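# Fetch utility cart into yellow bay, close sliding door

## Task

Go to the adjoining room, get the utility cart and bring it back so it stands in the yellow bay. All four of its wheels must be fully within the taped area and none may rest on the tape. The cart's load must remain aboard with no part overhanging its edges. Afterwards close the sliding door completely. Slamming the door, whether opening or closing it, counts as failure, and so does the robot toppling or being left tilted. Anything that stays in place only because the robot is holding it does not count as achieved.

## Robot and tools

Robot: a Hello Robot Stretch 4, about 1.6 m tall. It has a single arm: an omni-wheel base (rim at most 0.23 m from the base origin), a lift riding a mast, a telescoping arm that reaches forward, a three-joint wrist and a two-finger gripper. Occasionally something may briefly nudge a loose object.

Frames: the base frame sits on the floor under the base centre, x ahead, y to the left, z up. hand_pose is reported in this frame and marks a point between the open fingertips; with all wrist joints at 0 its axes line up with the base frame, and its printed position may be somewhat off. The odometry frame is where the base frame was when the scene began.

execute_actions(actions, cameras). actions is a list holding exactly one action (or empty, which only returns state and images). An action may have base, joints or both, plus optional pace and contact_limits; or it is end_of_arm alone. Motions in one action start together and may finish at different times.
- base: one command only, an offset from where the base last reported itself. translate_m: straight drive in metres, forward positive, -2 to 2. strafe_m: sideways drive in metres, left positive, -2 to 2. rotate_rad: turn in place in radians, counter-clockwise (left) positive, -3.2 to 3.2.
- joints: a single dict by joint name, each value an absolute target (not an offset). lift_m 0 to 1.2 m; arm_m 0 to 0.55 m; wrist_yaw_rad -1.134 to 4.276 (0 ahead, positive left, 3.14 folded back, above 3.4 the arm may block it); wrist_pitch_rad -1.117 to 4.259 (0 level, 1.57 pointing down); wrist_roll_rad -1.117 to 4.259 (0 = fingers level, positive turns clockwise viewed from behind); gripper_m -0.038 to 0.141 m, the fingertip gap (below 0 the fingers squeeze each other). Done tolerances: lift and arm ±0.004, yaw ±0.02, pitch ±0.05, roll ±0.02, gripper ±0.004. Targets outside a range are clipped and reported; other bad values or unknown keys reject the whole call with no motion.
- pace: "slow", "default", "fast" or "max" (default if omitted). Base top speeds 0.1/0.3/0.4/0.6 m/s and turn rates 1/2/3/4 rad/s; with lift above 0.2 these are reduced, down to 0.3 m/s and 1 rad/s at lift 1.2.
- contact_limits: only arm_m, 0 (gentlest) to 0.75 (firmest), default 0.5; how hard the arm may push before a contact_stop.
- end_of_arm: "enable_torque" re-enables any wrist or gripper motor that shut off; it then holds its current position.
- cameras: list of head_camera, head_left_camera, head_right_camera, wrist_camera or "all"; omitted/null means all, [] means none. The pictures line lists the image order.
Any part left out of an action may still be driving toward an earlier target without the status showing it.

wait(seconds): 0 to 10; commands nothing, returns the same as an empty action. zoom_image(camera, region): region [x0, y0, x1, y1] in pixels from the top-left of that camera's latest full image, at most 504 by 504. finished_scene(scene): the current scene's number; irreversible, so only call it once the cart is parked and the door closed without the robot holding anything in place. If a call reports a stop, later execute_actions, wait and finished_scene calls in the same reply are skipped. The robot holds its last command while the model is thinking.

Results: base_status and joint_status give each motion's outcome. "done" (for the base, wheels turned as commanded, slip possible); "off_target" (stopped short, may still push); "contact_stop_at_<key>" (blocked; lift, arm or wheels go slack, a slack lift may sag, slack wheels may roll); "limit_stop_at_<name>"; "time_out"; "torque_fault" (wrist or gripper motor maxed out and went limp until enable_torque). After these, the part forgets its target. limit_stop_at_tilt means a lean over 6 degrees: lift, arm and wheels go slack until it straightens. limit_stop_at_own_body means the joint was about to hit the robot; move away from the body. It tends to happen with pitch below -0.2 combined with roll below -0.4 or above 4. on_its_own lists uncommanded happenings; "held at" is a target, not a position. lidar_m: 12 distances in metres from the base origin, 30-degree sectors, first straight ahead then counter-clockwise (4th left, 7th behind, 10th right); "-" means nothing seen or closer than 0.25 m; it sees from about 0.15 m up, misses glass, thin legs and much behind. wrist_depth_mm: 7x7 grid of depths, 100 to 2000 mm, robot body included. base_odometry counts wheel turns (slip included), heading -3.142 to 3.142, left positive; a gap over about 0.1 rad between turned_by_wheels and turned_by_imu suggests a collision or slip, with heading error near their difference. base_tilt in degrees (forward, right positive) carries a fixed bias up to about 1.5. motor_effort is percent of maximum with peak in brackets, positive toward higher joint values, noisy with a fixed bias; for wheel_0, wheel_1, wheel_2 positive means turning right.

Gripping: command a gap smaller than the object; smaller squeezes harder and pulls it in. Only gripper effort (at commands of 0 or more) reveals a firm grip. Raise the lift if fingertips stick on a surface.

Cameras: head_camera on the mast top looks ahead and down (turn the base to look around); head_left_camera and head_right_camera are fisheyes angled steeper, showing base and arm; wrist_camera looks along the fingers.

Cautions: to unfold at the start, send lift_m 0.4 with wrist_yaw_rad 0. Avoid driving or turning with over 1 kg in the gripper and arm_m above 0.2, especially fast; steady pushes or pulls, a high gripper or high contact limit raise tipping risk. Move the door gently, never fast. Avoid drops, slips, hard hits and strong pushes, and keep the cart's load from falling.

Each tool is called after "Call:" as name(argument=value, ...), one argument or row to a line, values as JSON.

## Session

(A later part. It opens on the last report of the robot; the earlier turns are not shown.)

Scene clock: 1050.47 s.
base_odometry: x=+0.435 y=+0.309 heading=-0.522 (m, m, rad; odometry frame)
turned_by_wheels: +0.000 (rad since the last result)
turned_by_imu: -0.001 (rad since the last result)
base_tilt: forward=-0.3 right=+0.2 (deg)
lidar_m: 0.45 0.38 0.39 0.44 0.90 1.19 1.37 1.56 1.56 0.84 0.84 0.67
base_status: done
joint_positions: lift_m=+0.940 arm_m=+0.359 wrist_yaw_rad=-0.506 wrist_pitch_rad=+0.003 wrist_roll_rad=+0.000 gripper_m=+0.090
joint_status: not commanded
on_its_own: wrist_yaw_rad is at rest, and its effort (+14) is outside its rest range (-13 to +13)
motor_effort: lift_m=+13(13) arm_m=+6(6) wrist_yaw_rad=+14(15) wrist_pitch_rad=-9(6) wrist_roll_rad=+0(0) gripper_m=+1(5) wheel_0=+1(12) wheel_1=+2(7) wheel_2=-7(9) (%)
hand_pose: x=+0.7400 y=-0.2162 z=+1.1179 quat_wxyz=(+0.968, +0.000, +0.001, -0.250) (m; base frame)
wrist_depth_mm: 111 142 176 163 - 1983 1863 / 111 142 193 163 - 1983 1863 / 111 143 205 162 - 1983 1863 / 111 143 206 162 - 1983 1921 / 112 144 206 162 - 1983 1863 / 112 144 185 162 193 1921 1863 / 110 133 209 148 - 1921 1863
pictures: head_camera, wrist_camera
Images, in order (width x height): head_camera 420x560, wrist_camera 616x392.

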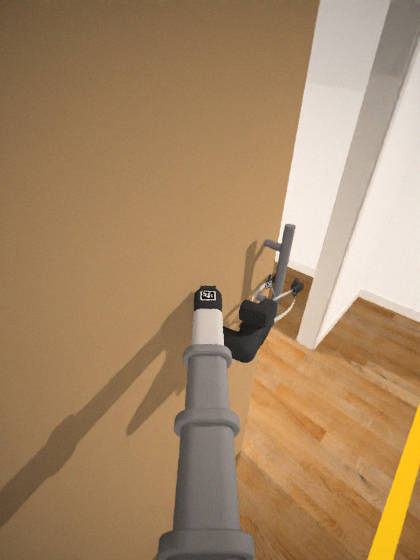

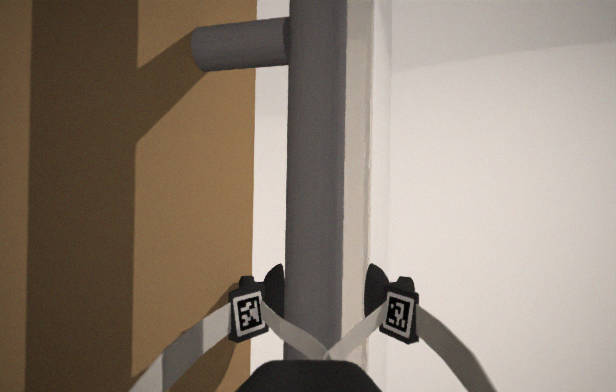

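Call:
execute_actions(
  actions=[
    {"base":{"strafe_m":-0.06},"joints":{"gripper_m":0.06},"pace":"slow"},
  ],
  cameras=["wrist_camera"],
)

Call:
execute_actions(
  actions=[
    {"base":{"translate_m":0.05},"pace":"slow"},
  ],
  cameras=["wrist_camera"],
)

Call:
execute_actions(
  actions=[
    {"base":{"strafe_m":-0.055},"pace":"slow"},
  ],
  cameras=[],
)

Call:
execute_actions(
  actions=[
    {"base":{"translate_m":0.05},"pace":"slow"},
  ],
  cameras=["wrist_camera","head_camera"],
)

Scene clock: 1062.17 s.
base_odometry: x=+0.405 y=+0.257 heading=-0.520 (m, m, rad; odometry frame)
turned_by_wheels: +0.001 (rad since the last result)
turned_by_imu: +0.001 (rad since the last result)
base_tilt: forward=-0.3 right=+0.3 (deg)
lidar_m: 0.49 0.41 0.42 0.50 0.98 1.23 1.41 1.52 1.51 0.77 0.77 1.62
base_status: done
joint_positions: lift_m=+0.940 arm_m=+0.359 wrist_yaw_rad=-0.493 wrist_pitch_rad=+0.002 wrist_roll_rad=+0.000 gripper_m=+0.060
joint_status: all done
on_its_own: wrist_yaw_rad is at rest, and its effort (-21) is outside its rest range (-13 to +13)
motor_effort: lift_m=+13(13) arm_m=+3(6) wrist_yaw_rad=-21(45) wrist_pitch_rad=-3(10) wrist_roll_rad=+0(1) gripper_m=-8(6) wheel_0=+8(19) wheel_1=+4(3) wheel_2=+6(11) (%)
hand_pose: x=+0.7430 y=-0.2136 z=+1.1180 quat_wxyz=(+0.970, +0.000, +0.001, -0.244) (m; base frame)
wrist_depth_mm: 145 187 185 1160 - 1921 1863 / 145 187 188 1160 1983 1921 1863 / 145 187 226 1160 - 1921 1808 / 145 189 227 1160 - 1921 1863 / 146 189 228 1160 1983 1921 1808 / 146 182 178 1160 195 1983 1808 / 146 168 229 146 1983 1863 1756
pictures: wrist_camera
Images, in order (width x height): wrist_camera 616x392.

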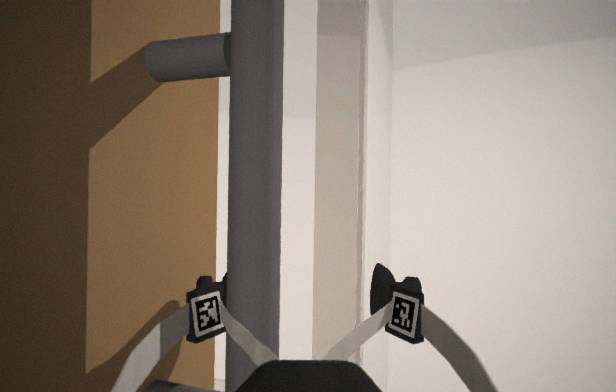

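Scene clock: 1063.87 s.
base_odometry: x=+0.449 y=+0.232 heading=-0.520 (m, m, rad; odometry frame)
turned_by_wheels: +0.000 (rad since the last result)
turned_by_imu: -0.001 (rad since the last result)
base_tilt: forward=-0.4 right=+0.1 (deg)
lidar_m: 0.46 0.39 0.39 0.46 0.89 1.26 1.49 1.55 1.55 0.76 0.82 0.71
base_status: done
joint_positions: lift_m=+0.940 arm_m=+0.359 wrist_yaw_rad=-0.503 wrist_pitch_rad=+0.002 wrist_roll_rad=+0.000 gripper_m=+0.060
joint_status: not commanded
motor_effort: lift_m=+13(13) arm_m=+3(3) wrist_yaw_rad=+8(21) wrist_pitch_rad=-7(7) wrist_roll_rad=-1(0) gripper_m=-2(9) wheel_0=+1(10) wheel_1=+2(5) wheel_2=-4(5) (%)
hand_pose: x=+0.7408 y=-0.2157 z=+1.1180 quat_wxyz=(+0.968, +0.000, +0.001, -0.249) (m; base frame)
wrist_depth_mm: 115 150 152 141 1983 1921 1756 / 115 150 202 141 1983 1863 1863 / 115 150 203 142 1983 1921 1808 / 116 151 204 142 1921 1921 1808 / 116 151 204 142 1921 1983 1808 / 116 152 184 143 195 1921 1756 / 116 140 206 139 1863 1808 1808
pictures: wrist_camera
Images, in order (width x height): wrist_camera 616x392.

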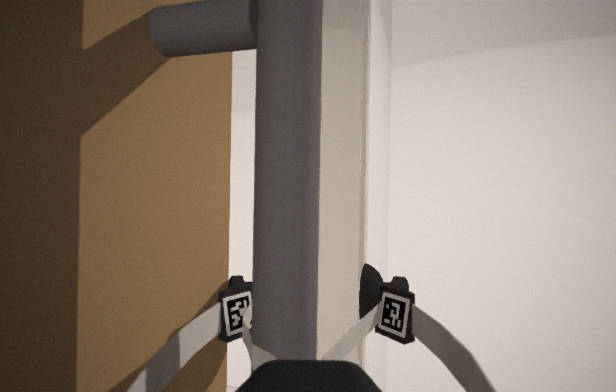

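Scene clock: 1065.70 s.
base_odometry: x=+0.422 y=+0.184 heading=-0.520 (m, m, rad; odometry frame)
turned_by_wheels: +0.001 (rad since the last result)
turned_by_imu: +0.001 (rad since the last result)
base_tilt: forward=-0.3 right=+0.3 (deg)
lidar_m: 0.51 0.42 0.43 0.50 0.98 1.28 1.53 1.52 1.51 0.71 0.74 1.56
base_status: done
joint_positions: lift_m=+0.940 arm_m=+0.360 wrist_yaw_rad=-0.491 wrist_pitch_rad=+0.002 wrist_roll_rad=+0.000 gripper_m=+0.060
joint_status: not commanded
on_its_own: wrist_yaw_rad is at rest, and its effort (-29) is outside its rest range (-13 to +13)
motor_effort: lift_m=+13(13) arm_m=+2(3) wrist_yaw_rad=-29(39) wrist_pitch_rad=-6(10) wrist_roll_rad=-1(1) gripper_m=-8(5) wheel_0=+3(21) wheel_1=+2(3) wheel_2=+7(12) (%)
hand_pose: x=+0.7438 y=-0.2130 z=+1.1180 quat_wxyz=(+0.970, +0.000, +0.001, -0.243) (m; base frame)
wrist_depth_mm: 148 191 229 1060 1921 1863 1756 / 148 191 207 1060 1921 1863 1756 / 148 192 244 1078 1921 1863 1756 / 149 193 245 1078 1921 1863 1756 / 149 193 245 1060 1863 1863 1756 / 150 194 191 1078 195 1863 1756 / 150 179 213 146 1921 1863 1756
pictures: none
No camera images: the call's "cameras" was empty. Leave "cameras" out to get every camera's image.

Scene clock: 1067.40 s.
base_odometry: x=+0.465 y=+0.159 heading=-0.519 (m, m, rad; odometry frame)
turned_by_wheels: +0.000 (rad since the last result)
turned_by_imu: +0.000 (rad since the last result)
base_tilt: forward=-0.4 right=+0.2 (deg)
lidar_m: 0.46 0.40 0.38 0.46 0.91 1.35 1.55 1.54 1.12 0.69 0.82 0.68
base_status: done
joint_positions: lift_m=+0.940 arm_m=+0.360 wrist_yaw_rad=-0.504 wrist_pitch_rad=+0.002 wrist_roll_rad=+0.000 gripper_m=+0.060
joint_status: not commanded
motor_effort: lift_m=+13(13) arm_m=+2(2) wrist_yaw_rad=+10(28) wrist_pitch_rad=-9(6) wrist_roll_rad=+0(0) gripper_m=-3(10) wheel_0=+4(6) wheel_1=+4(6) wheel_2=-4(6) (%)
hand_pose: x=+0.7409 y=-0.2159 z=+1.1180 quat_wxyz=(+0.968, +0.000, +0.001, -0.249) (m; base frame)
wrist_depth_mm: 118 154 164 153 1921 1863 1708 / 118 154 220 153 1921 1863 1756 / 119 154 222 153 1863 1808 1708 / 119 155 211 153 1863 1808 1756 / 119 155 210 153 1863 1808 1708 / 119 156 189 153 196 1808 1756 / 120 144 212 150 1863 1756 1708
pictures: head_camera, wrist_camera
Images, in order (width x height): head_camera 420x560, wrist_camera 616x392.

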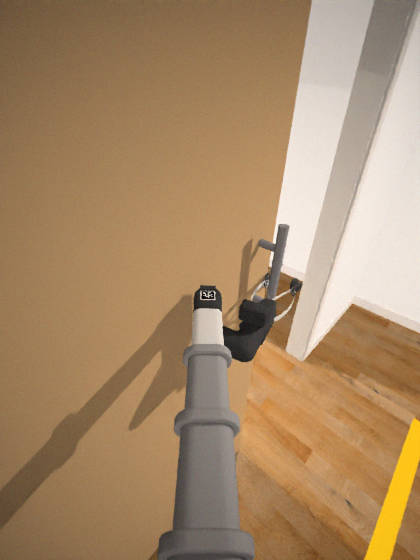

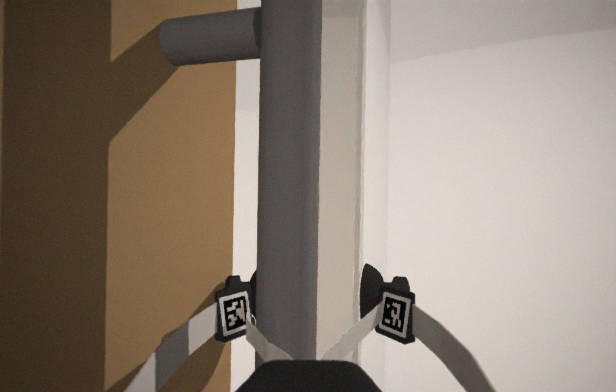

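Call:
execute_actions(
  actions=[
    {"base":{"strafe_m":-0.052},"pace":"slow"},
  ],
  cameras=[],
)

Call:
execute_actions(
  actions=[
    {"base":{"translate_m":0.05},"pace":"slow"},
  ],
  cameras=[],
)

Call:
execute_actions(
  actions=[
    {"base":{"strafe_m":-0.052},"pace":"slow"},
  ],
  cameras=[],
)

Call:
execute_actions(
  actions=[
    {"base":{"translate_m":0.05},"pace":"slow"},
  ],
  cameras=[],
)

Call:
execute_actions(
  actions=[
    {"base":{"strafe_m":-0.052},"pace":"slow"},
  ],
  cameras=[],
)

Call:
execute_actions(
  actions=[
    {"base":{"translate_m":0.05},"pace":"slow"},
  ],
  cameras=["wrist_camera","head_camera"],
)

Scene clock: 1102.83 s.
base_odometry: x=+0.439 y=+0.114 heading=-0.518 (m, m, rad; odometry frame)
turned_by_wheels: +0.001 (rad since the last result)
turned_by_imu: +0.001 (rad since the last result)
base_tilt: forward=-0.4 right=+0.2 (deg)
lidar_m: 0.50 0.43 0.43 0.49 1.00 1.37 1.61 1.50 1.08 0.63 0.77 1.49
base_status: done
joint_positions: lift_m=+0.940 arm_m=+0.360 wrist_yaw_rad=-0.492 wrist_pitch_rad=+0.002 wrist_roll_rad=+0.000 gripper_m=+0.060
joint_status: not commanded
on_its_own: wrist_yaw_rad is at rest, and its effort (-26) is outside its rest range (-13 to +13)
motor_effort: lift_m=+13(13) arm_m=+2(2) wrist_yaw_rad=-26(42) wrist_pitch_rad=-7(8) wrist_roll_rad=-1(1) gripper_m=-6(9) wheel_0=+6(19) wheel_1=+1(6) wheel_2=+8(13) (%)
hand_pose: x=+0.7435 y=-0.2133 z=+1.1180 quat_wxyz=(+0.970, +0.000, +0.001, -0.243) (m; base frame)
wrist_depth_mm: 149 192 196 1008 1863 1808 1708 / 149 193 196 1008 1863 1756 1708 / 150 193 232 1008 1863 1808 1708 / 150 194 234 1008 1863 1808 1661 / 150 195 234 991 1863 1756 1708 / 150 187 185 1008 195 1756 1708 / 151 180 201 146 1863 1756 1708
pictures: none
No camera images: the call's "cameras" was empty. Leave "cameras" out to get every camera's image.

Scene clock: 1104.53 s.
base_odometry: x=+0.483 y=+0.090 heading=-0.518 (m, m, rad; odometry frame)
turned_by_wheels: +0.000 (rad since the last result)
turned_by_imu: +0.000 (rad since the last result)
base_tilt: forward=-0.5 right=+0.2 (deg)
lidar_m: 0.47 0.39 0.39 0.47 0.92 1.41 1.65 1.54 0.99 0.64 0.81 0.71
base_status: done
joint_positions: lift_m=+0.940 arm_m=+0.360 wrist_yaw_rad=-0.504 wrist_pitch_rad=+0.002 wrist_roll_rad=+0.000 gripper_m=+0.060
joint_status: not commanded
motor_effort: lift_m=+13(13) arm_m=+2(2) wrist_yaw_rad=+8(25) wrist_pitch_rad=-6(7) wrist_roll_rad=-2(1) gripper_m=-2(9) wheel_0=+2(9) wheel_1=+2(3) wheel_2=-4(7) (%)
hand_pose: x=+0.7410 y=-0.2158 z=+1.1180 quat_wxyz=(+0.968, +0.000, +0.001, -0.249) (m; base frame)
wrist_depth_mm: 118 154 158 148 1808 1808 1708 / 119 154 208 148 1808 1808 1661 / 119 155 209 149 1808 1808 1661 / 119 156 209 150 1863 1756 1661 / 120 156 210 150 1808 1756 1708 / 120 156 186 151 196 1756 1661 / 120 144 211 145 1863 1661 1661
pictures: none
No camera images: the call's "cameras" was empty. Leave "cameras" out to get every camera's image.

Scene clock: 1106.30 s.
base_odometry: x=+0.457 y=+0.044 heading=-0.517 (m, m, rad; odometry frame)
turned_by_wheels: +0.001 (rad since the last result)
turned_by_imu: +0.002 (rad since the last result)
base_tilt: forward=-0.3 right=+0.2 (deg)
lidar_m: 0.52 0.43 0.42 0.51 1.00 1.44 1.70 1.50 0.90 0.57 0.75 1.41
base_status: done
joint_positions: lift_m=+0.940 arm_m=+0.360 wrist_yaw_rad=-0.493 wrist_pitch_rad=+0.002 wrist_roll_rad=+0.000 gripper_m=+0.060
joint_status: not commanded
on_its_own: wrist_yaw_rad is at rest, and its effort (-22) is outside its rest range (-13 to +13)
motor_effort: lift_m=+13(13) arm_m=+2(2) wrist_yaw_rad=-22(40) wrist_pitch_rad=-7(8) wrist_roll_rad=+0(1) gripper_m=-5(6) wheel_0=+7(18) wheel_1=+1(4) wheel_2=+9(11) (%)
hand_pose: x=+0.7433 y=-0.2136 z=+1.1180 quat_wxyz=(+0.970, +0.000, +0.001, -0.244) (m; base frame)
wrist_depth_mm: 150 193 232 917 1756 1756 1618 / 150 193 200 917 1808 1708 1618 / 150 194 233 931 1756 1708 1576 / 150 195 235 917 1808 1756 1618 / 151 195 234 917 1756 1708 1618 / 151 188 187 931 195 1708 1618 / 151 180 203 146 1808 1708 1618
pictures: none
No camera images: the call's "cameras" was empty. Leave "cameras" out to get every camera's image.

Scene clock: 1108.00 s.
base_odometry: x=+0.500 y=+0.020 heading=-0.517 (m, m, rad; odometry frame)
turned_by_wheels: +0.000 (rad since the last result)
turned_by_imu: +0.000 (rad since the last result)
base_tilt: forward=-0.4 right=+0.1 (deg)
lidar_m: 0.46 0.39 0.40 0.46 0.92 1.48 1.72 1.53 0.83 0.58 0.84 0.71
base_status: done
joint_positions: lift_m=+0.940 arm_m=+0.360 wrist_yaw_rad=-0.504 wrist_pitch_rad=+0.002 wrist_roll_rad=+0.000 gripper_m=+0.060
joint_status: not commanded
motor_effort: lift_m=+13(13) arm_m=+2(2) wrist_yaw_rad=+8(22) wrist_pitch_rad=-5(9) wrist_roll_rad=-1(2) gripper_m=+0(6) wheel_0=+3(9) wheel_1=+3(3) wheel_2=-4(7) (%)
hand_pose: x=+0.7410 y=-0.2158 z=+1.1180 quat_wxyz=(+0.968, +0.000, +0.001, -0.249) (m; base frame)
wrist_depth_mm: 119 154 160 150 1756 1708 1618 / 119 155 208 150 1756 1708 1618 / 119 155 209 150 1756 1708 1618 / 120 156 209 151 1808 1708 1618 / 120 156 211 151 1756 1708 1618 / 120 157 186 151 197 1708 1576 / 121 145 212 146 1756 1661 1576
pictures: none
No camera images: the call's "cameras" was empty. Leave "cameras" out to get every camera's image.

Scene clock: 1109.83 s.
base_odometry: x=+0.475 y=-0.025 heading=-0.515 (m, m, rad; odometry frame)
turned_by_wheels: +0.001 (rad since the last result)
turned_by_imu: +0.002 (rad since the last result)
base_tilt: forward=-0.3 right=+0.1 (deg)
lidar_m: 0.52 0.43 0.43 0.50 1.00 1.51 1.74 1.51 0.77 0.54 0.78 1.35
base_status: done
joint_positions: lift_m=+0.940 arm_m=+0.360 wrist_yaw_rad=-0.493 wrist_pitch_rad=+0.002 wrist_roll_rad=+0.000 gripper_m=+0.060
joint_status: not commanded
on_its_own: wrist_yaw_rad is at rest, and its effort (-23) is outside its rest range (-13 to +13)
motor_effort: lift_m=+13(13) arm_m=+2(2) wrist_yaw_rad=-23(42) wrist_pitch_rad=-7(7) wrist_roll_rad=+0(2) gripper_m=-5(9) wheel_0=+6(18) wheel_1=+1(6) wheel_2=+8(13) (%)
hand_pose: x=+0.7434 y=-0.2135 z=+1.1180 quat_wxyz=(+0.970, +0.000, +0.001, -0.244) (m; base frame)
wrist_depth_mm: 149 193 231 854 1756 1661 1537 / 150 193 197 866 1756 1661 1537 / 150 193 232 866 1708 1661 1537 / 150 194 234 866 1708 1618 1537 / 151 195 235 866 1708 1661 1537 / 151 187 185 854 195 1661 1576 / 151 180 202 146 1756 1618 1537
pictures: none
No camera images: the call's "cameras" was empty. Leave "cameras" out to get every camera's image.

Scene clock: 1111.53 s.
base_odometry: x=+0.518 y=-0.050 heading=-0.515 (m, m, rad; odometry frame)
turned_by_wheels: +0.000 (rad since the last result)
turned_by_imu: +0.000 (rad since the last result)
base_tilt: forward=-0.4 right=+0.3 (deg)
lidar_m: 0.47 0.39 0.40 0.47 0.94 1.55 1.77 1.53 0.71 0.53 0.82 0.71
base_status: done
joint_positions: lift_m=+0.940 arm_m=+0.360 wrist_yaw_rad=-0.504 wrist_pitch_rad=+0.002 wrist_roll_rad=+0.000 gripper_m=+0.060
joint_status: not commanded
motor_effort: lift_m=+13(13) arm_m=+2(2) wrist_yaw_rad=+8(24) wrist_pitch_rad=-8(5) wrist_roll_rad=-1(0) gripper_m=-1(7) wheel_0=+3(8) wheel_1=+3(4) wheel_2=-5(6) (%)
hand_pose: x=+0.7410 y=-0.2158 z=+1.1180 quat_wxyz=(+0.968, +0.000, +0.001, -0.249) (m; base frame)
wrist_depth_mm: 119 154 160 150 1708 1618 1537 / 119 155 208 150 1708 1661 1537 / 120 155 209 150 1708 1618 1537 / 120 156 209 150 1661 1618 1537 / 120 156 211 151 1708 1618 1499 / 121 157 185 151 196 1661 1537 / 121 145 212 146 1708 1576 1499
pictures: head_camera, wrist_camera
Images, in order (width x height): head_camera 420x560, wrist_camera 616x392.

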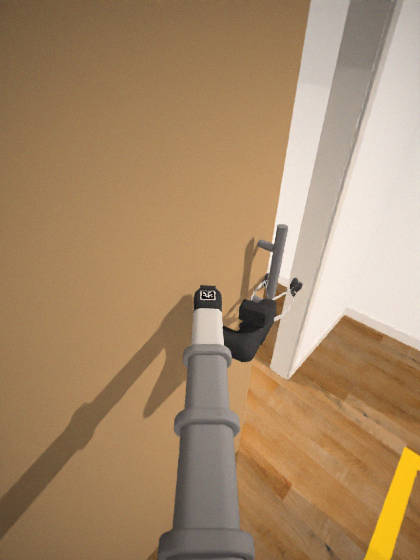

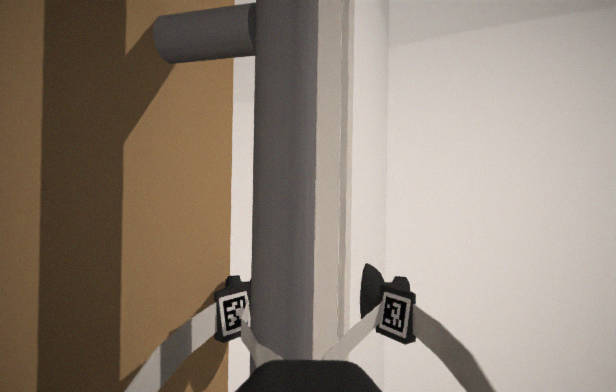

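Call:
execute_actions(
  actions=[
    {"base":{"strafe_m":-0.052},"pace":"slow"},
  ],
  cameras=[],
)

Call:
execute_actions(
  actions=[
    {"base":{"translate_m":0.05},"pace":"slow"},
  ],
  cameras=[],
)

Call:
execute_actions(
  actions=[
    {"base":{"strafe_m":-0.052},"pace":"slow"},
  ],
  cameras=[],
)

Call:
execute_actions(
  actions=[
    {"base":{"translate_m":0.05},"pace":"slow"},
  ],
  cameras=[],
)

Call:
execute_actions(
  actions=[
    {"base":{"strafe_m":-0.052},"pace":"slow"},
  ],
  cameras=[],
)

Call:
execute_actions(
  actions=[
    {"base":{"translate_m":0.05},"pace":"slow"},
  ],
  cameras=[],
)

Call:
execute_actions(
  actions=[
    {"base":{"strafe_m":-0.052},"pace":"slow"},
  ],
  cameras=[],
)

Call:
execute_actions(
  actions=[
    {"base":{"translate_m":0.05},"pace":"slow"},
  ],
  cameras=["wrist_camera","head_camera"],
)

Scene clock: 1130.17 s.
base_odometry: x=+0.493 y=-0.095 heading=-0.514 (m, m, rad; odometry frame)
turned_by_wheels: +0.001 (rad since the last result)
turned_by_imu: +0.001 (rad since the last result)
base_tilt: forward=-0.4 right=+0.2 (deg)
lidar_m: 0.51 0.44 0.43 0.51 1.02 1.60 1.74 1.50 0.61 0.47 0.76 1.27
base_status: done
joint_positions: lift_m=+0.940 arm_m=+0.360 wrist_yaw_rad=-0.493 wrist_pitch_rad=+0.002 wrist_roll_rad=+0.000 gripper_m=+0.060
joint_status: not commanded
on_its_own: wrist_yaw_rad is at rest, and its effort (-23) is outside its rest range (-13 to +13)
motor_effort: lift_m=+13(13) arm_m=+2(2) wrist_yaw_rad=-23(42) wrist_pitch_rad=-8(7) wrist_roll_rad=-1(1) gripper_m=-4(9) wheel_0=+6(18) wheel_1=+2(1) wheel_2=+7(12) (%)
hand_pose: x=+0.7434 y=-0.2135 z=+1.1180 quat_wxyz=(+0.970, +0.000, +0.001, -0.244) (m; base frame)
wrist_depth_mm: 150 193 201 768 1661 1576 1464 / 150 193 197 788 1661 1576 1499 / 150 193 233 778 1618 1576 1499 / 150 194 233 778 1661 1576 1464 / 151 195 234 788 1661 1576 1499 / 151 187 186 778 195 1576 1464 / 151 180 202 146 1661 1576 1499
pictures: none
No camera images: the call's "cameras" was empty. Leave "cameras" out to get every camera's image.

Scene clock: 1131.87 s.
base_odometry: x=+0.536 y=-0.120 heading=-0.514 (m, m, rad; odometry frame)
turned_by_wheels: +0.000 (rad since the last result)
turned_by_imu: -0.001 (rad since the last result)
base_tilt: forward=-0.4 right=+0.2 (deg)
lidar_m: 0.49 0.40 0.39 0.47 0.94 1.62 1.77 1.54 0.56 0.49 0.86 0.71
base_status: done
joint_positions: lift_m=+0.940 arm_m=+0.360 wrist_yaw_rad=-0.504 wrist_pitch_rad=+0.002 wrist_roll_rad=+0.000 gripper_m=+0.060
joint_status: not commanded
motor_effort: lift_m=+13(13) arm_m=+2(2) wrist_yaw_rad=+9(24) wrist_pitch_rad=-4(6) wrist_roll_rad=+0(1) gripper_m=+0(7) wheel_0=+2(9) wheel_1=+3(5) wheel_2=-6(6) (%)
hand_pose: x=+0.7410 y=-0.2158 z=+1.1180 quat_wxyz=(+0.968, +0.000, +0.001, -0.249) (m; base frame)
wrist_depth_mm: 119 154 159 149 1618 1537 1464 / 119 154 207 149 1618 1576 1464 / 119 155 208 150 1576 1576 1464 / 120 155 209 150 1661 1576 1464 / 120 156 210 150 1618 1537 1464 / 120 157 187 151 196 1537 1464 / 121 144 211 146 1618 1499 1464
pictures: none
No camera images: the call's "cameras" was empty. Leave "cameras" out to get every camera's image.

Scene clock: 1133.57 s.
base_odometry: x=+0.511 y=-0.165 heading=-0.513 (m, m, rad; odometry frame)
turned_by_wheels: +0.001 (rad since the last result)
turned_by_imu: +0.002 (rad since the last result)
base_tilt: forward=-0.4 right=+0.2 (deg)
lidar_m: 0.51 0.43 0.43 0.53 1.02 1.66 1.73 1.50 0.48 0.44 0.76 1.21
base_status: done
joint_positions: lift_m=+0.940 arm_m=+0.360 wrist_yaw_rad=-0.494 wrist_pitch_rad=+0.002 wrist_roll_rad=+0.000 gripper_m=+0.060
joint_status: not commanded
on_its_own: wrist_yaw_rad is at rest, and its effort (-20) is outside its rest range (-13 to +13)
motor_effort: lift_m=+13(14) arm_m=+2(2) wrist_yaw_rad=-20(39) wrist_pitch_rad=-6(7) wrist_roll_rad=-1(1) gripper_m=-5(8) wheel_0=+7(18) wheel_1=+0(2) wheel_2=+6(11) (%)
hand_pose: x=+0.7432 y=-0.2137 z=+1.1180 quat_wxyz=(+0.970, +0.000, +0.001, -0.244) (m; base frame)
wrist_depth_mm: 150 192 231 707 1576 1499 1430 / 150 193 202 715 1576 1499 1430 / 150 194 233 715 1618 1537 1430 / 150 195 233 715 1576 1537 1430 / 150 195 234 715 1576 1537 1430 / 151 188 187 715 195 1537 1397 / 151 174 202 146 1618 1499 1430
pictures: none
No camera images: the call's "cameras" was empty. Leave "cameras" out to get every camera's image.

Scene clock: 1135.27 s.
base_odometry: x=+0.554 y=-0.189 heading=-0.513 (m, m, rad; odometry frame)
turned_by_wheels: +0.000 (rad since the last result)
turned_by_imu: +0.000 (rad since the last result)
base_tilt: forward=-0.3 right=+0.2 (deg)
lidar_m: 0.48 0.40 0.39 0.48 0.93 1.69 1.76 1.54 0.45 0.47 2.02 0.67
base_status: done
joint_positions: lift_m=+0.940 arm_m=+0.360 wrist_yaw_rad=-0.504 wrist_pitch_rad=+0.002 wrist_roll_rad=+0.000 gripper_m=+0.060
joint_status: not commanded
motor_effort: lift_m=+14(13) arm_m=+2(2) wrist_yaw_rad=+9(21) wrist_pitch_rad=-8(9) wrist_roll_rad=-1(1) gripper_m=-2(6) wheel_0=+4(8) wheel_1=+3(6) wheel_2=-5(5) (%)
hand_pose: x=+0.7410 y=-0.2158 z=+1.1180 quat_wxyz=(+0.968, +0.000, +0.001, -0.249) (m; base frame)
wrist_depth_mm: 119 154 160 149 1576 1499 1430 / 119 154 206 150 1537 1499 1366 / 119 155 207 150 1537 1464 1397 / 120 155 208 150 1537 1499 1397 / 120 156 209 150 1576 1499 1366 / 120 156 189 151 196 1499 1397 / 121 144 211 146 1537 1464 1397
pictures: none
No camera images: the call's "cameras" was empty. Leave "cameras" out to get every camera's image.

Scene clock: 1137.17 s.
base_odometry: x=+0.529 y=-0.235 heading=-0.512 (m, m, rad; odometry frame)
turned_by_wheels: +0.001 (rad since the last result)
turned_by_imu: +0.002 (rad since the last result)
base_tilt: forward=-0.3 right=+0.2 (deg)
lidar_m: 0.51 0.43 0.44 0.49 1.03 1.73 1.73 1.50 0.40 0.43 1.99 1.17
base_status: done
joint_positions: lift_m=+0.940 arm_m=+0.360 wrist_yaw_rad=-0.493 wrist_pitch_rad=+0.002 wrist_roll_rad=+0.000 gripper_m=+0.060
joint_status: not commanded
on_its_own: wrist_yaw_rad is at rest, and its effort (-22) is outside its rest range (-13 to +13)
motor_effort: lift_m=+14(13) arm_m=+2(2) wrist_yaw_rad=-22(42) wrist_pitch_rad=-5(7) wrist_roll_rad=-1(2) gripper_m=-4(7) wheel_0=+5(19) wheel_1=+1(4) wheel_2=+7(12) (%)
hand_pose: x=+0.7433 y=-0.2136 z=+1.1180 quat_wxyz=(+0.970, +0.000, +0.001, -0.244) (m; base frame)
wrist_depth_mm: 149 192 229 647 1537 1430 1366 / 149 193 196 640 1576 1464 1366 / 150 193 231 647 1499 1464 1366 / 150 193 232 647 1537 1430 1366 / 150 194 233 647 1537 1464 1366 / 151 187 186 640 195 1430 1366 / 151 180 201 146 1537 1397 1366
pictures: none
No camera images: the call's "cameras" was empty. Leave "cameras" out to get every camera's image.

Scene clock: 1138.87 s.
base_odometry: x=+0.572 y=-0.259 heading=-0.512 (m, m, rad; odometry frame)
turned_by_wheels: +0.000 (rad since the last result)
turned_by_imu: -0.001 (rad since the last result)
base_tilt: forward=-0.4 right=+0.3 (deg)
lidar_m: 0.47 0.40 0.40 0.48 0.96 1.76 1.79 1.53 0.41 0.47 1.96 0.69
base_status: done
joint_positions: lift_m=+0.940 arm_m=+0.360 wrist_yaw_rad=-0.504 wrist_pitch_rad=+0.002 wrist_roll_rad=+0.000 gripper_m=+0.060
joint_status: not commanded
motor_effort: lift_m=+13(13) arm_m=+2(2) wrist_yaw_rad=+9(22) wrist_pitch_rad=-4(5) wrist_roll_rad=-1(1) gripper_m=+1(7) wheel_0=+3(8) wheel_1=+2(2) wheel_2=-4(5) (%)
hand_pose: x=+0.7410 y=-0.2158 z=+1.1180 quat_wxyz=(+0.968, +0.000, +0.001, -0.249) (m; base frame)
wrist_depth_mm: 118 153 158 148 1464 1430 1366 / 119 154 206 148 1464 1397 1336 / 119 154 206 148 1499 1397 1336 / 119 154 207 148 1499 1430 1336 / 119 156 208 149 1499 1430 1336 / 120 156 187 150 195 1397 1308 / 120 144 210 145 1464 1397 1336
pictures: none
No camera images: the call's "cameras" was empty. Leave "cameras" out to get every camera's image.

Scene clock: 1140.60 s.
base_odometry: x=+0.547 y=-0.304 heading=-0.511 (m, m, rad; odometry frame)
turned_by_wheels: +0.001 (rad since the last result)
turned_by_imu: +0.002 (rad since the last result)
base_tilt: forward=-0.4 right=+0.3 (deg)
lidar_m: 0.50 0.44 0.44 0.52 1.05 1.80 1.73 1.50 0.39 0.43 1.92 1.08
base_status: done
joint_positions: lift_m=+0.940 arm_m=+0.360 wrist_yaw_rad=-0.494 wrist_pitch_rad=+0.002 wrist_roll_rad=+0.000 gripper_m=+0.060
joint_status: not commanded
on_its_own: wrist_yaw_rad is at rest, and its effort (-20) is outside its rest range (-13 to +13)
motor_effort: lift_m=+13(14) arm_m=+2(2) wrist_yaw_rad=-20(38) wrist_pitch_rad=-6(6) wrist_roll_rad=-1(1) gripper_m=-5(7) wheel_0=+6(17) wheel_1=+1(6) wheel_2=+8(11) (%)
hand_pose: x=+0.7431 y=-0.2137 z=+1.1180 quat_wxyz=(+0.970, +0.000, +0.001, -0.244) (m; base frame)
wrist_depth_mm: 149 191 229 591 1464 1397 1308 / 149 192 201 591 1464 1397 1308 / 150 193 243 603 1464 1397 1336 / 150 193 231 603 1464 1397 1308 / 150 193 233 609 1464 1366 1308 / 150 186 185 615 195 1366 1281 / 150 173 203 146 1430 1336 1308
pictures: none
No camera images: the call's "cameras" was empty. Leave "cameras" out to get every camera's image.

Scene clock: 1142.30 s.
base_odometry: x=+0.590 y=-0.329 heading=-0.511 (m, m, rad; odometry frame)
turned_by_wheels: +0.000 (rad since the last result)
turned_by_imu: +0.000 (rad since the last result)
base_tilt: forward=-0.4 right=+0.2 (deg)
lidar_m: 0.47 0.40 0.40 0.47 0.96 1.83 1.75 1.53 0.39 0.48 1.87 0.70
base_status: done
joint_positions: lift_m=+0.940 arm_m=+0.360 wrist_yaw_rad=-0.504 wrist_pitch_rad=+0.002 wrist_roll_rad=+0.000 gripper_m=+0.060
joint_status: not commanded
motor_effort: lift_m=+13(13) arm_m=+2(2) wrist_yaw_rad=+9(20) wrist_pitch_rad=-6(4) wrist_roll_rad=-1(1) gripper_m=+1(5) wheel_0=+2(8) wheel_1=+4(8) wheel_2=-4(5) (%)
hand_pose: x=+0.7410 y=-0.2159 z=+1.1180 quat_wxyz=(+0.968, +0.000, +0.001, -0.249) (m; base frame)
wrist_depth_mm: 118 152 160 147 1397 1366 1281 / 118 153 216 147 1397 1336 1281 / 118 153 204 147 1430 1336 1281 / 118 154 206 148 1397 1336 1281 / 119 154 206 148 1397 1336 1281 / 119 154 186 148 199 1366 1281 / 119 143 208 145 1430 1308 1281
pictures: head_camera, wrist_camera
Images, in order (width x height): head_camera 420x560, wrist_camera 616x392.

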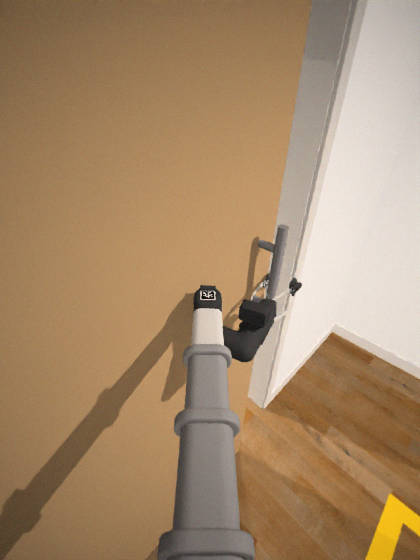

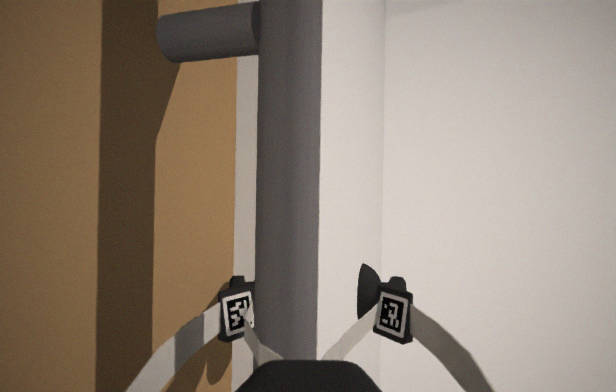

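Call:
execute_actions(
  actions=[
    {"base":{"strafe_m":-0.052},"pace":"slow"},
  ],
  cameras=[],
)

Call:
execute_actions(
  actions=[
    {"base":{"translate_m":0.05},"pace":"slow"},
  ],
  cameras=[],
)

Call:
execute_actions(
  actions=[
    {"base":{"strafe_m":-0.052},"pace":"slow"},
  ],
  cameras=[],
)

Call:
execute_actions(
  actions=[
    {"base":{"translate_m":0.05},"pace":"slow"},
  ],
  cameras=[],
)

Call:
execute_actions(
  actions=[
    {"base":{"strafe_m":-0.052},"pace":"slow"},
  ],
  cameras=[],
)

Call:
execute_actions(
  actions=[
    {"base":{"translate_m":0.05},"pace":"slow"},
  ],
  cameras=[],
)

Call:
execute_actions(
  actions=[
    {"base":{"strafe_m":-0.052},"pace":"slow"},
  ],
  cameras=["wrist_camera","head_camera","head_right_camera"],
)

Scene clock: 1158.13 s.
base_odometry: x=+0.565 y=-0.374 heading=-0.510 (m, m, rad; odometry frame)
turned_by_wheels: +0.001 (rad since the last result)
turned_by_imu: +0.001 (rad since the last result)
base_tilt: forward=-0.4 right=+0.1 (deg)
lidar_m: 0.52 0.43 0.43 0.52 1.04 1.87 1.72 1.49 0.37 0.42 1.84 1.03
base_status: done
joint_positions: lift_m=+0.940 arm_m=+0.360 wrist_yaw_rad=-0.495 wrist_pitch_rad=+0.002 wrist_roll_rad=+0.000 gripper_m=+0.060
joint_status: not commanded
on_its_own: wrist_yaw_rad is at rest, and its effort (-16) is outside its rest range (-13 to +13)
motor_effort: lift_m=+13(14) arm_m=+2(2) wrist_yaw_rad=-16(41) wrist_pitch_rad=-6(11) wrist_roll_rad=-1(1) gripper_m=-2(7) wheel_0=+7(18) wheel_1=+1(4) wheel_2=+7(13) (%)
hand_pose: x=+0.7429 y=-0.2140 z=+1.1179 quat_wxyz=(+0.970, +0.000, +0.001, -0.245) (m; base frame)
wrist_depth_mm: 148 191 228 634 1366 1336 1229 / 148 191 203 634 1366 1308 1229 / 149 192 242 647 1366 1308 1229 / 149 193 242 647 1430 1308 1255 / 150 193 244 647 1366 1308 1229 / 150 194 187 647 195 1308 1205 / 150 172 204 146 1366 1308 1205
pictures: none
No camera images: the call's "cameras" was empty. Leave "cameras" out to get every camera's image.

Scene clock: 1159.83 s.
base_odometry: x=+0.609 y=-0.398 heading=-0.510 (m, m, rad; odometry frame)
turned_by_wheels: +0.000 (rad since the last result)
turned_by_imu: +0.000 (rad since the last result)
base_tilt: forward=-0.4 right=+0.2 (deg)
lidar_m: 0.48 0.41 0.39 0.49 0.97 1.90 1.77 0.41 0.40 0.47 1.81 0.70
base_status: done
joint_positions: lift_m=+0.940 arm_m=+0.360 wrist_yaw_rad=-0.504 wrist_pitch_rad=+0.002 wrist_roll_rad=+0.000 gripper_m=+0.060
joint_status: not commanded
motor_effort: lift_m=+13(14) arm_m=+2(2) wrist_yaw_rad=+10(16) wrist_pitch_rad=-7(6) wrist_roll_rad=-1(1) gripper_m=+0(5) wheel_0=+4(7) wheel_1=+2(5) wheel_2=-4(6) (%)
hand_pose: x=+0.7409 y=-0.2159 z=+1.1179 quat_wxyz=(+0.968, +0.000, +0.001, -0.249) (m; base frame)
wrist_depth_mm: 117 151 160 149 1336 1281 1205 / 117 151 213 148 1336 1281 1205 / 117 152 214 148 1308 1281 1229 / 118 153 216 148 1336 1281 1205 / 118 153 217 147 1336 1281 1229 / 118 153 185 148 199 1281 1205 / 118 142 206 145 1366 1255 1205
pictures: none
No camera images: the call's "cameras" was empty. Leave "cameras" out to get every camera's image.

Scene clock: 1161.53 s.
base_odometry: x=+0.584 y=-0.444 heading=-0.509 (m, m, rad; odometry frame)
turned_by_wheels: +0.001 (rad since the last result)
turned_by_imu: +0.002 (rad since the last result)
base_tilt: forward=-0.4 right=+0.2 (deg)
lidar_m: 0.51 0.43 0.44 0.51 1.05 1.95 1.72 0.37 0.37 0.44 1.76 0.99
base_status: done
joint_positions: lift_m=+0.940 arm_m=+0.360 wrist_yaw_rad=-0.495 wrist_pitch_rad=+0.002 wrist_roll_rad=+0.000 gripper_m=+0.060
joint_status: not commanded
on_its_own: wrist_yaw_rad is at rest, and its effort (-16) is outside its rest range (-13 to +13)
motor_effort: lift_m=+13(13) arm_m=+2(2) wrist_yaw_rad=-16(37) wrist_pitch_rad=-5(9) wrist_roll_rad=-1(1) gripper_m=-6(9) wheel_0=+5(15) wheel_1=+1(5) wheel_2=+7(10) (%)
hand_pose: x=+0.7428 y=-0.2140 z=+1.1179 quat_wxyz=(+0.969, +0.000, +0.001, -0.245) (m; base frame)
wrist_depth_mm: 147 190 227 621 1308 1255 1182 / 148 191 200 627 1308 1229 1160 / 148 191 241 634 1308 1229 1182 / 149 191 241 647 1308 1229 1182 / 149 192 229 640 1308 1229 1160 / 149 193 186 647 195 1229 1182 / 149 178 201 146 1308 1205 1182
pictures: none
No camera images: the call's "cameras" was empty. Leave "cameras" out to get every camera's image.

Scene clock: 1163.23 s.
base_odometry: x=+0.627 y=-0.468 heading=-0.509 (m, m, rad; odometry frame)
turned_by_wheels: +0.000 (rad since the last result)
turned_by_imu: -0.001 (rad since the last result)
base_tilt: forward=-0.4 right=+0.2 (deg)
lidar_m: 0.46 0.40 0.39 0.48 0.97 1.98 1.78 0.40 0.40 0.48 1.72 0.69
base_status: done
joint_positions: lift_m=+0.940 arm_m=+0.360 wrist_yaw_rad=-0.504 wrist_pitch_rad=+0.002 wrist_roll_rad=+0.000 gripper_m=+0.060
joint_status: not commanded
motor_effort: lift_m=+14(13) arm_m=+2(2) wrist_yaw_rad=+10(16) wrist_pitch_rad=-7(7) wrist_roll_rad=-1(1) gripper_m=-1(6) wheel_0=+2(7) wheel_1=+4(3) wheel_2=-5(6) (%)
hand_pose: x=+0.7409 y=-0.2159 z=+1.1179 quat_wxyz=(+0.968, +0.000, +0.001, -0.249) (m; base frame)
wrist_depth_mm: 116 150 158 146 1281 1205 1160 / 117 151 213 146 1281 1205 1138 / 117 151 213 146 1255 1229 1138 / 117 152 215 145 1255 1229 1160 / 118 152 204 146 1281 1229 1138 / 118 153 186 146 194 1205 1138 / 118 141 205 143 1255 1182 1118
pictures: none
No camera images: the call's "cameras" was empty. Leave "cameras" out to get every camera's image.

Scene clock: 1165.00 s.
base_odometry: x=+0.602 y=-0.513 heading=-0.508 (m, m, rad; odometry frame)
turned_by_wheels: +0.001 (rad since the last result)
turned_by_imu: +0.001 (rad since the last result)
base_tilt: forward=-0.3 right=+0.1 (deg)
lidar_m: 0.51 0.43 0.44 0.52 1.04 2.02 1.73 0.35 0.36 0.43 1.70 1.00
base_status: done
joint_positions: lift_m=+0.940 arm_m=+0.360 wrist_yaw_rad=-0.495 wrist_pitch_rad=+0.002 wrist_roll_rad=+0.000 gripper_m=+0.060
joint_status: not commanded
on_its_own: wrist_yaw_rad is at rest, and its effort (-17) is outside its rest range (-13 to +13)
motor_effort: lift_m=+14(14) arm_m=+2(2) wrist_yaw_rad=-17(38) wrist_pitch_rad=-8(7) wrist_roll_rad=-1(1) gripper_m=-8(6) wheel_0=+4(21) wheel_1=-1(9) wheel_2=+6(11) (%)
hand_pose: x=+0.7429 y=-0.2139 z=+1.1179 quat_wxyz=(+0.970, +0.000, +0.001, -0.245) (m; base frame)
wrist_depth_mm: 147 189 227 627 1229 1205 1098 / 148 190 208 627 1255 1182 1118 / 148 190 240 634 1229 1182 1118 / 148 191 240 634 1229 1160 1118 / 148 191 241 640 1229 1182 1098 / 149 192 191 640 195 1182 1098 / 149 171 213 143 1255 1160 1098
pictures: none
No camera images: the call's "cameras" was empty. Leave "cameras" out to get every camera's image.

Scene clock: 1166.70 s.
base_odometry: x=+0.645 y=-0.538 heading=-0.508 (m, m, rad; odometry frame)
turned_by_wheels: +0.000 (rad since the last result)
turned_by_imu: -0.001 (rad since the last result)
base_tilt: forward=-0.4 right=+0.3 (deg)
lidar_m: 0.48 0.40 0.40 0.48 0.98 2.04 1.76 0.40 0.40 0.47 1.65 0.71
base_status: done
joint_positions: lift_m=+0.940 arm_m=+0.360 wrist_yaw_rad=-0.505 wrist_pitch_rad=+0.002 wrist_roll_rad=+0.000 gripper_m=+0.060
joint_status: not commanded
motor_effort: lift_m=+13(13) arm_m=+2(2) wrist_yaw_rad=+11(17) wrist_pitch_rad=-8(6) wrist_roll_rad=-1(1) gripper_m=-3(6) wheel_0=+2(6) wheel_1=+2(5) wheel_2=-6(7) (%)
hand_pose: x=+0.7408 y=-0.2160 z=+1.1179 quat_wxyz=(+0.968, +0.000, +0.001, -0.250) (m; base frame)
wrist_depth_mm: 116 150 165 152 1205 1138 1098 / 116 150 212 153 1205 1160 1078 / 116 151 213 153 1229 1138 1078 / 117 151 213 153 1182 1160 1078 / 117 151 213 153 1182 1138 1078 / 117 152 191 152 194 1138 1078 / 118 141 204 147 1182 1118 1078
pictures: none
No camera images: the call's "cameras" was empty. Leave "cameras" out to get every camera's image.

Scene clock: 1168.40 s.
base_odometry: x=+0.620 y=-0.583 heading=-0.507 (m, m, rad; odometry frame)
turned_by_wheels: +0.001 (rad since the last result)
turned_by_imu: +0.002 (rad since the last result)
base_tilt: forward=-0.4 right=+0.1 (deg)
lidar_m: 0.50 0.44 0.44 0.52 1.06 2.09 1.71 0.37 0.36 0.44 1.63 0.99
base_status: done
joint_positions: lift_m=+0.940 arm_m=+0.360 wrist_yaw_rad=-0.495 wrist_pitch_rad=+0.002 wrist_roll_rad=+0.000 gripper_m=+0.060
joint_status: not commanded
on_its_own: wrist_yaw_rad is at rest, and its effort (-16) is outside its rest range (-13 to +13)
motor_effort: lift_m=+13(13) arm_m=+2(2) wrist_yaw_rad=-16(36) wrist_pitch_rad=-6(7) wrist_roll_rad=+0(1) gripper_m=-7(8) wheel_0=+8(16) wheel_1=+2(2) wheel_2=+6(10) (%)
hand_pose: x=+0.7429 y=-0.2140 z=+1.1179 quat_wxyz=(+0.970, +0.000, +0.001, -0.245) (m; base frame)
wrist_depth_mm: 146 188 196 621 1182 1098 1042 / 147 189 196 621 1182 1098 1042 / 147 189 237 627 1182 1118 1060 / 147 189 227 627 1160 1118 1042 / 148 190 228 634 1182 1118 1042 / 148 190 185 640 195 1118 1042 / 148 170 200 146 1182 1078 1042
pictures: head_camera, head_right_camera, wrist_camera
Images, in order (width x height): head_camera 420x560, head_right_camera 420x672, wrist_camera 616x392.

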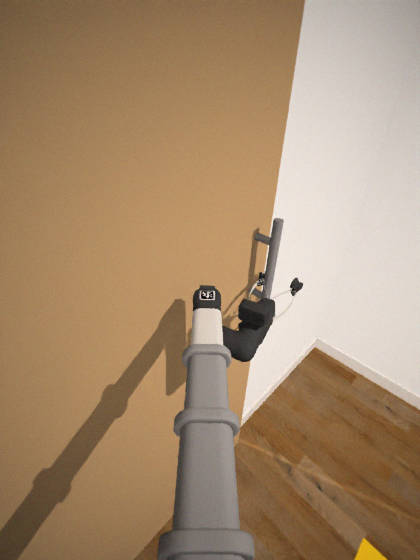

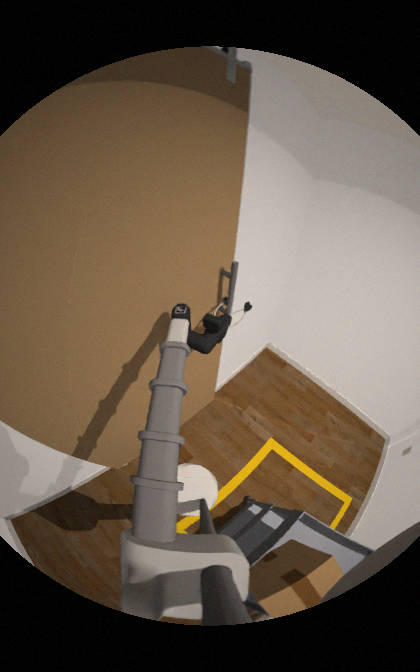

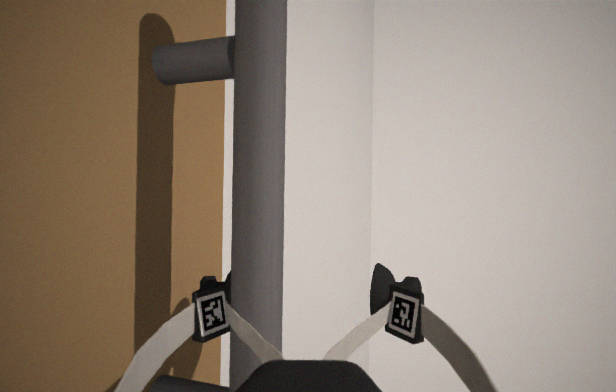

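Call:
execute_actions(
  actions=[
    {"base":{"translate_m":0.04},"pace":"slow"},
  ],
  cameras=[],
)

Call:
execute_actions(
  actions=[
    {"base":{"strafe_m":-0.035},"pace":"slow"},
  ],
  cameras=[],
)

Call:
execute_actions(
  actions=[
    {"base":{"translate_m":0.03},"pace":"slow"},
  ],
  cameras=[],
)

Call:
execute_actions(
  actions=[
    {"base":{"strafe_m":-0.035},"pace":"slow"},
  ],
  cameras=["wrist_camera","head_left_camera","head_right_camera"],
)

Scene clock: 1180.60 s.
base_odometry: x=+0.655 y=-0.602 heading=-0.507 (m, m, rad; odometry frame)
turned_by_wheels: +0.000 (rad since the last result)
turned_by_imu: -0.001 (rad since the last result)
base_tilt: forward=-0.3 right=+0.3 (deg)
lidar_m: 0.48 0.41 0.42 0.49 0.99 2.12 1.77 0.39 0.40 1.80 1.60 0.70
base_status: done
joint_positions: lift_m=+0.940 arm_m=+0.360 wrist_yaw_rad=-0.504 wrist_pitch_rad=+0.002 wrist_roll_rad=+0.000 gripper_m=+0.060
joint_status: not commanded
motor_effort: lift_m=+14(13) arm_m=+2(2) wrist_yaw_rad=+9(14) wrist_pitch_rad=-7(7) wrist_roll_rad=-1(0) gripper_m=-1(1) wheel_0=+2(9) wheel_1=+2(4) wheel_2=-5(5) (%)
hand_pose: x=+0.7410 y=-0.2158 z=+1.1179 quat_wxyz=(+0.968, +0.000, +0.001, -0.249) (m; base frame)
wrist_depth_mm: 122 157 164 154 1138 1098 1025 / 122 158 210 155 1160 1098 1042 / 123 158 211 155 1138 1078 1025 / 123 159 212 156 1138 1078 1025 / 123 160 212 156 1138 1098 1025 / 124 160 186 156 195 1078 1025 / 124 147 213 149 1138 1042 1025
pictures: none
No camera images: the call's "cameras" was empty. Leave "cameras" out to get every camera's image.

Scene clock: 1182.63 s.
base_odometry: x=+0.638 y=-0.633 heading=-0.506 (m, m, rad; odometry frame)
turned_by_wheels: +0.001 (rad since the last result)
turned_by_imu: +0.001 (rad since the last result)
base_tilt: forward=-0.4 right=+0.2 (deg)
lidar_m: 0.49 0.43 0.43 0.49 1.04 2.15 0.42 0.37 0.37 1.77 1.57 0.98
base_status: done
joint_positions: lift_m=+0.940 arm_m=+0.360 wrist_yaw_rad=-0.493 wrist_pitch_rad=+0.003 wrist_roll_rad=+0.000 gripper_m=+0.060
joint_status: not commanded
on_its_own: wrist_yaw_rad is at rest, and its effort (-22) is outside its rest range (-13 to +13)
motor_effort: lift_m=+14(13) arm_m=+2(2) wrist_yaw_rad=-22(33) wrist_pitch_rad=-7(7) wrist_roll_rad=-1(1) gripper_m=-5(6) wheel_0=+8(14) wheel_1=+3(3) wheel_2=+5(10) (%)
hand_pose: x=+0.7433 y=-0.2136 z=+1.1178 quat_wxyz=(+0.970, +0.000, +0.001, -0.244) (m; base frame)
wrist_depth_mm: 139 178 171 585 1118 1060 991 / 139 179 179 591 1118 1060 991 / 140 179 214 591 1118 1060 1008 / 140 180 214 597 1138 1042 1008 / 140 180 215 603 1138 1060 991 / 140 174 175 603 195 1060 991 / 141 163 216 163 1138 1042 991
pictures: none
No camera images: the call's "cameras" was empty. Leave "cameras" out to get every camera's image.

Scene clock: 1184.00 s.
base_odometry: x=+0.664 y=-0.647 heading=-0.506 (m, m, rad; odometry frame)
turned_by_wheels: +0.000 (rad since the last result)
turned_by_imu: +0.000 (rad since the last result)
base_tilt: forward=-0.4 right=+0.2 (deg)
lidar_m: 0.47 0.41 0.41 0.49 1.01 2.15 0.44 0.39 0.39 1.77 1.56 0.72
base_status: done
joint_positions: lift_m=+0.940 arm_m=+0.360 wrist_yaw_rad=-0.503 wrist_pitch_rad=+0.002 wrist_roll_rad=+0.000 gripper_m=+0.060
joint_status: not commanded
motor_effort: lift_m=+14(14) arm_m=+2(2) wrist_yaw_rad=+7(22) wrist_pitch_rad=-8(10) wrist_roll_rad=-1(1) gripper_m=-3(4) wheel_0=+3(12) wheel_1=+2(2) wheel_2=-3(5) (%)
hand_pose: x=+0.7411 y=-0.2158 z=+1.1179 quat_wxyz=(+0.968, +0.000, +0.001, -0.249) (m; base frame)
wrist_depth_mm: 124 160 169 158 1098 1042 976 / 124 160 202 159 1098 1042 976 / 124 161 213 159 1098 1060 991 / 125 161 214 160 1118 1042 976 / 125 161 216 160 1098 1042 991 / 125 162 189 161 193 1025 991 / 125 150 217 148 1098 1008 976
pictures: none
No camera images: the call's "cameras" was empty. Leave "cameras" out to get every camera's image.

Scene clock: 1185.40 s.
base_odometry: x=+0.647 y=-0.678 heading=-0.503 (m, m, rad; odometry frame)
turned_by_wheels: +0.003 (rad since the last result)
turned_by_imu: +0.003 (rad since the last result)
base_tilt: forward=-0.4 right=+0.2 (deg)
lidar_m: 0.49 0.44 0.42 0.52 1.07 2.18 0.43 0.37 0.37 1.75 1.53 0.99
base_status: done
joint_positions: lift_m=+0.940 arm_m=+0.360 wrist_yaw_rad=-0.492 wrist_pitch_rad=+0.002 wrist_roll_rad=+0.000 gripper_m=+0.060
joint_status: not commanded
on_its_own: wrist_yaw_rad is at rest, and its effort (-26) is outside its rest range (-13 to +13)
motor_effort: lift_m=+14(14) arm_m=+2(2) wrist_yaw_rad=-26(26) wrist_pitch_rad=-7(9) wrist_roll_rad=-1(1) gripper_m=-6(4) wheel_0=+19(19) wheel_1=+6(10) wheel_2=+8(8) (%)
hand_pose: x=+0.7436 y=-0.2133 z=+1.1179 quat_wxyz=(+0.970, +0.000, +0.001, -0.243) (m; base frame)
wrist_depth_mm: 137 162 144 564 1078 1025 960 / 137 175 144 569 1078 1025 960 / 138 176 144 569 1078 1008 960 / 138 176 144 574 1078 1025 960 / 138 177 144 574 1078 1008 960 / 138 170 144 580 194 1025 960 / 138 164 142 153 1078 991 960
pictures: head_left_camera, head_right_camera, wrist_camera
Images, in order (width x height): head_left_camera 420x672, head_right_camera 420x672, wrist_camera 616x392.

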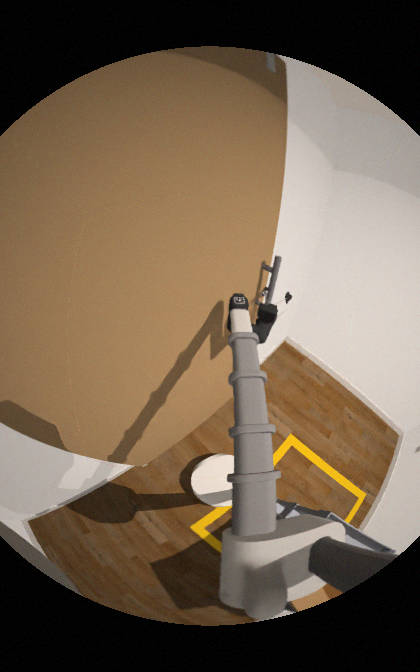

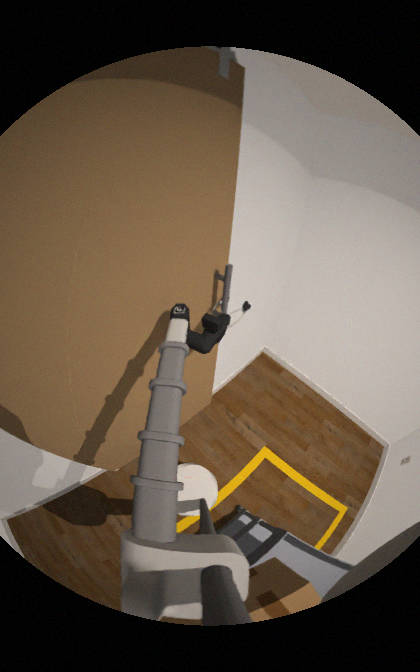

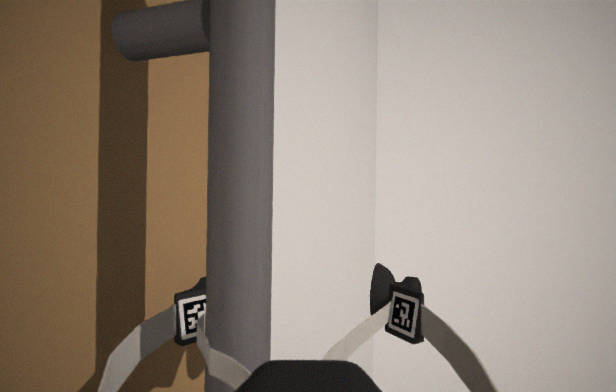

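Call:
execute_actions(
  actions=[
    {"base":{"translate_m":0.035},"pace":"slow"},
  ],
  cameras=["wrist_camera"],
)

Call:
execute_actions(
  actions=[
    {"base":{"strafe_m":-0.025},"pace":"slow"},
  ],
  cameras=["wrist_camera"],
)

Scene clock: 1193.40 s.
base_odometry: x=+0.678 y=-0.694 heading=-0.501 (m, m, rad; odometry frame)
turned_by_wheels: +0.003 (rad since the last result)
turned_by_imu: +0.007 (rad since the last result)
base_tilt: forward=-0.4 right=+0.2 (deg)
lidar_m: 0.47 0.41 0.42 0.50 1.00 2.21 0.44 0.40 0.40 1.73 1.51 0.94
base_status: done
joint_positions: lift_m=+0.940 arm_m=+0.360 wrist_yaw_rad=-0.499 wrist_pitch_rad=+0.002 wrist_roll_rad=+0.000 gripper_m=+0.060
joint_status: not commanded
motor_effort: lift_m=+13(13) arm_m=+2(2) wrist_yaw_rad=-5(26) wrist_pitch_rad=-9(9) wrist_roll_rad=-1(1) gripper_m=+1(4) wheel_0=+20(22) wheel_1=+9(8) wheel_2=+3(6) (%)
hand_pose: x=+0.7420 y=-0.2148 z=+1.1180 quat_wxyz=(+0.969, +0.000, +0.001, -0.247) (m; base frame)
wrist_depth_mm: 109 136 139 116 1060 1008 946 / 110 138 181 116 1042 1008 946 / 110 138 182 116 1042 1008 931 / 110 139 182 116 1060 991 946 / 110 139 183 116 1060 991 946 / 111 139 175 116 193 1008 946 / 111 134 175 115 1060 976 931
pictures: wrist_camera
Images, in order (width x height): wrist_camera 616x392.

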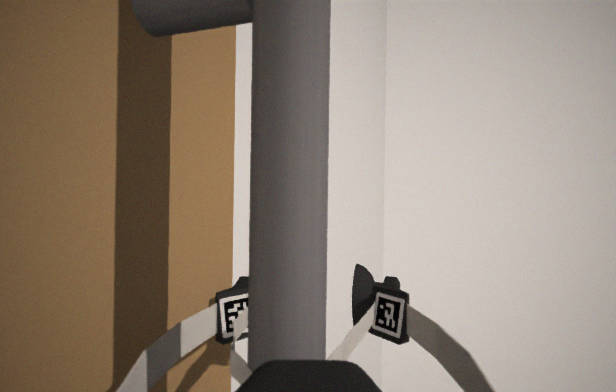

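Scene clock: 1194.60 s.
base_odometry: x=+0.666 y=-0.715 heading=-0.497 (m, m, rad; odometry frame)
turned_by_wheels: +0.003 (rad since the last result)
turned_by_imu: +0.023 (rad since the last result)
base_tilt: forward=-0.4 right=+0.1 (deg)
lidar_m: 0.48 0.42 0.42 0.50 1.12 2.21 0.43 0.38 0.37 1.70 1.49 0.92
base_status: done
joint_positions: lift_m=+0.940 arm_m=+0.360 wrist_yaw_rad=-0.497 wrist_pitch_rad=+0.002 wrist_roll_rad=+0.000 gripper_m=+0.060
joint_status: not commanded
motor_effort: lift_m=+14(14) arm_m=+2(2) wrist_yaw_rad=-11(11) wrist_pitch_rad=-5(7) wrist_roll_rad=-1(2) gripper_m=+3(1) wheel_0=+28(28) wheel_1=+7(10) wheel_2=+8(8) (%)
hand_pose: x=+0.7425 y=-0.2144 z=+1.1180 quat_wxyz=(+0.969, +0.000, +0.001, -0.246) (m; base frame)
wrist_depth_mm: 110 136 140 114 1042 1008 931 / 110 138 179 114 1042 991 931 / 110 138 179 114 1060 991 931 / 111 138 180 114 1042 1008 931 / 111 139 180 114 1042 1008 931 / 109 139 174 114 194 991 931 / 110 134 172 113 946 976 931
pictures: wrist_camera
Images, in order (width x height): wrist_camera 616x392.

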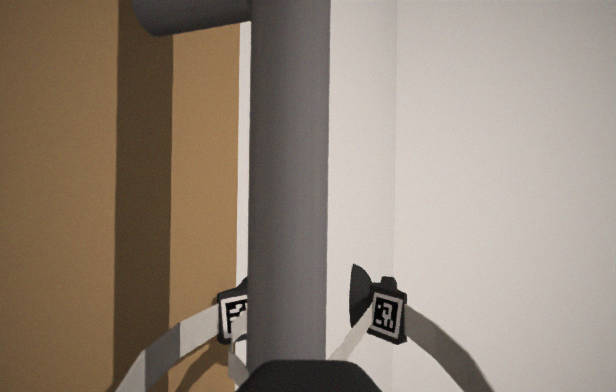

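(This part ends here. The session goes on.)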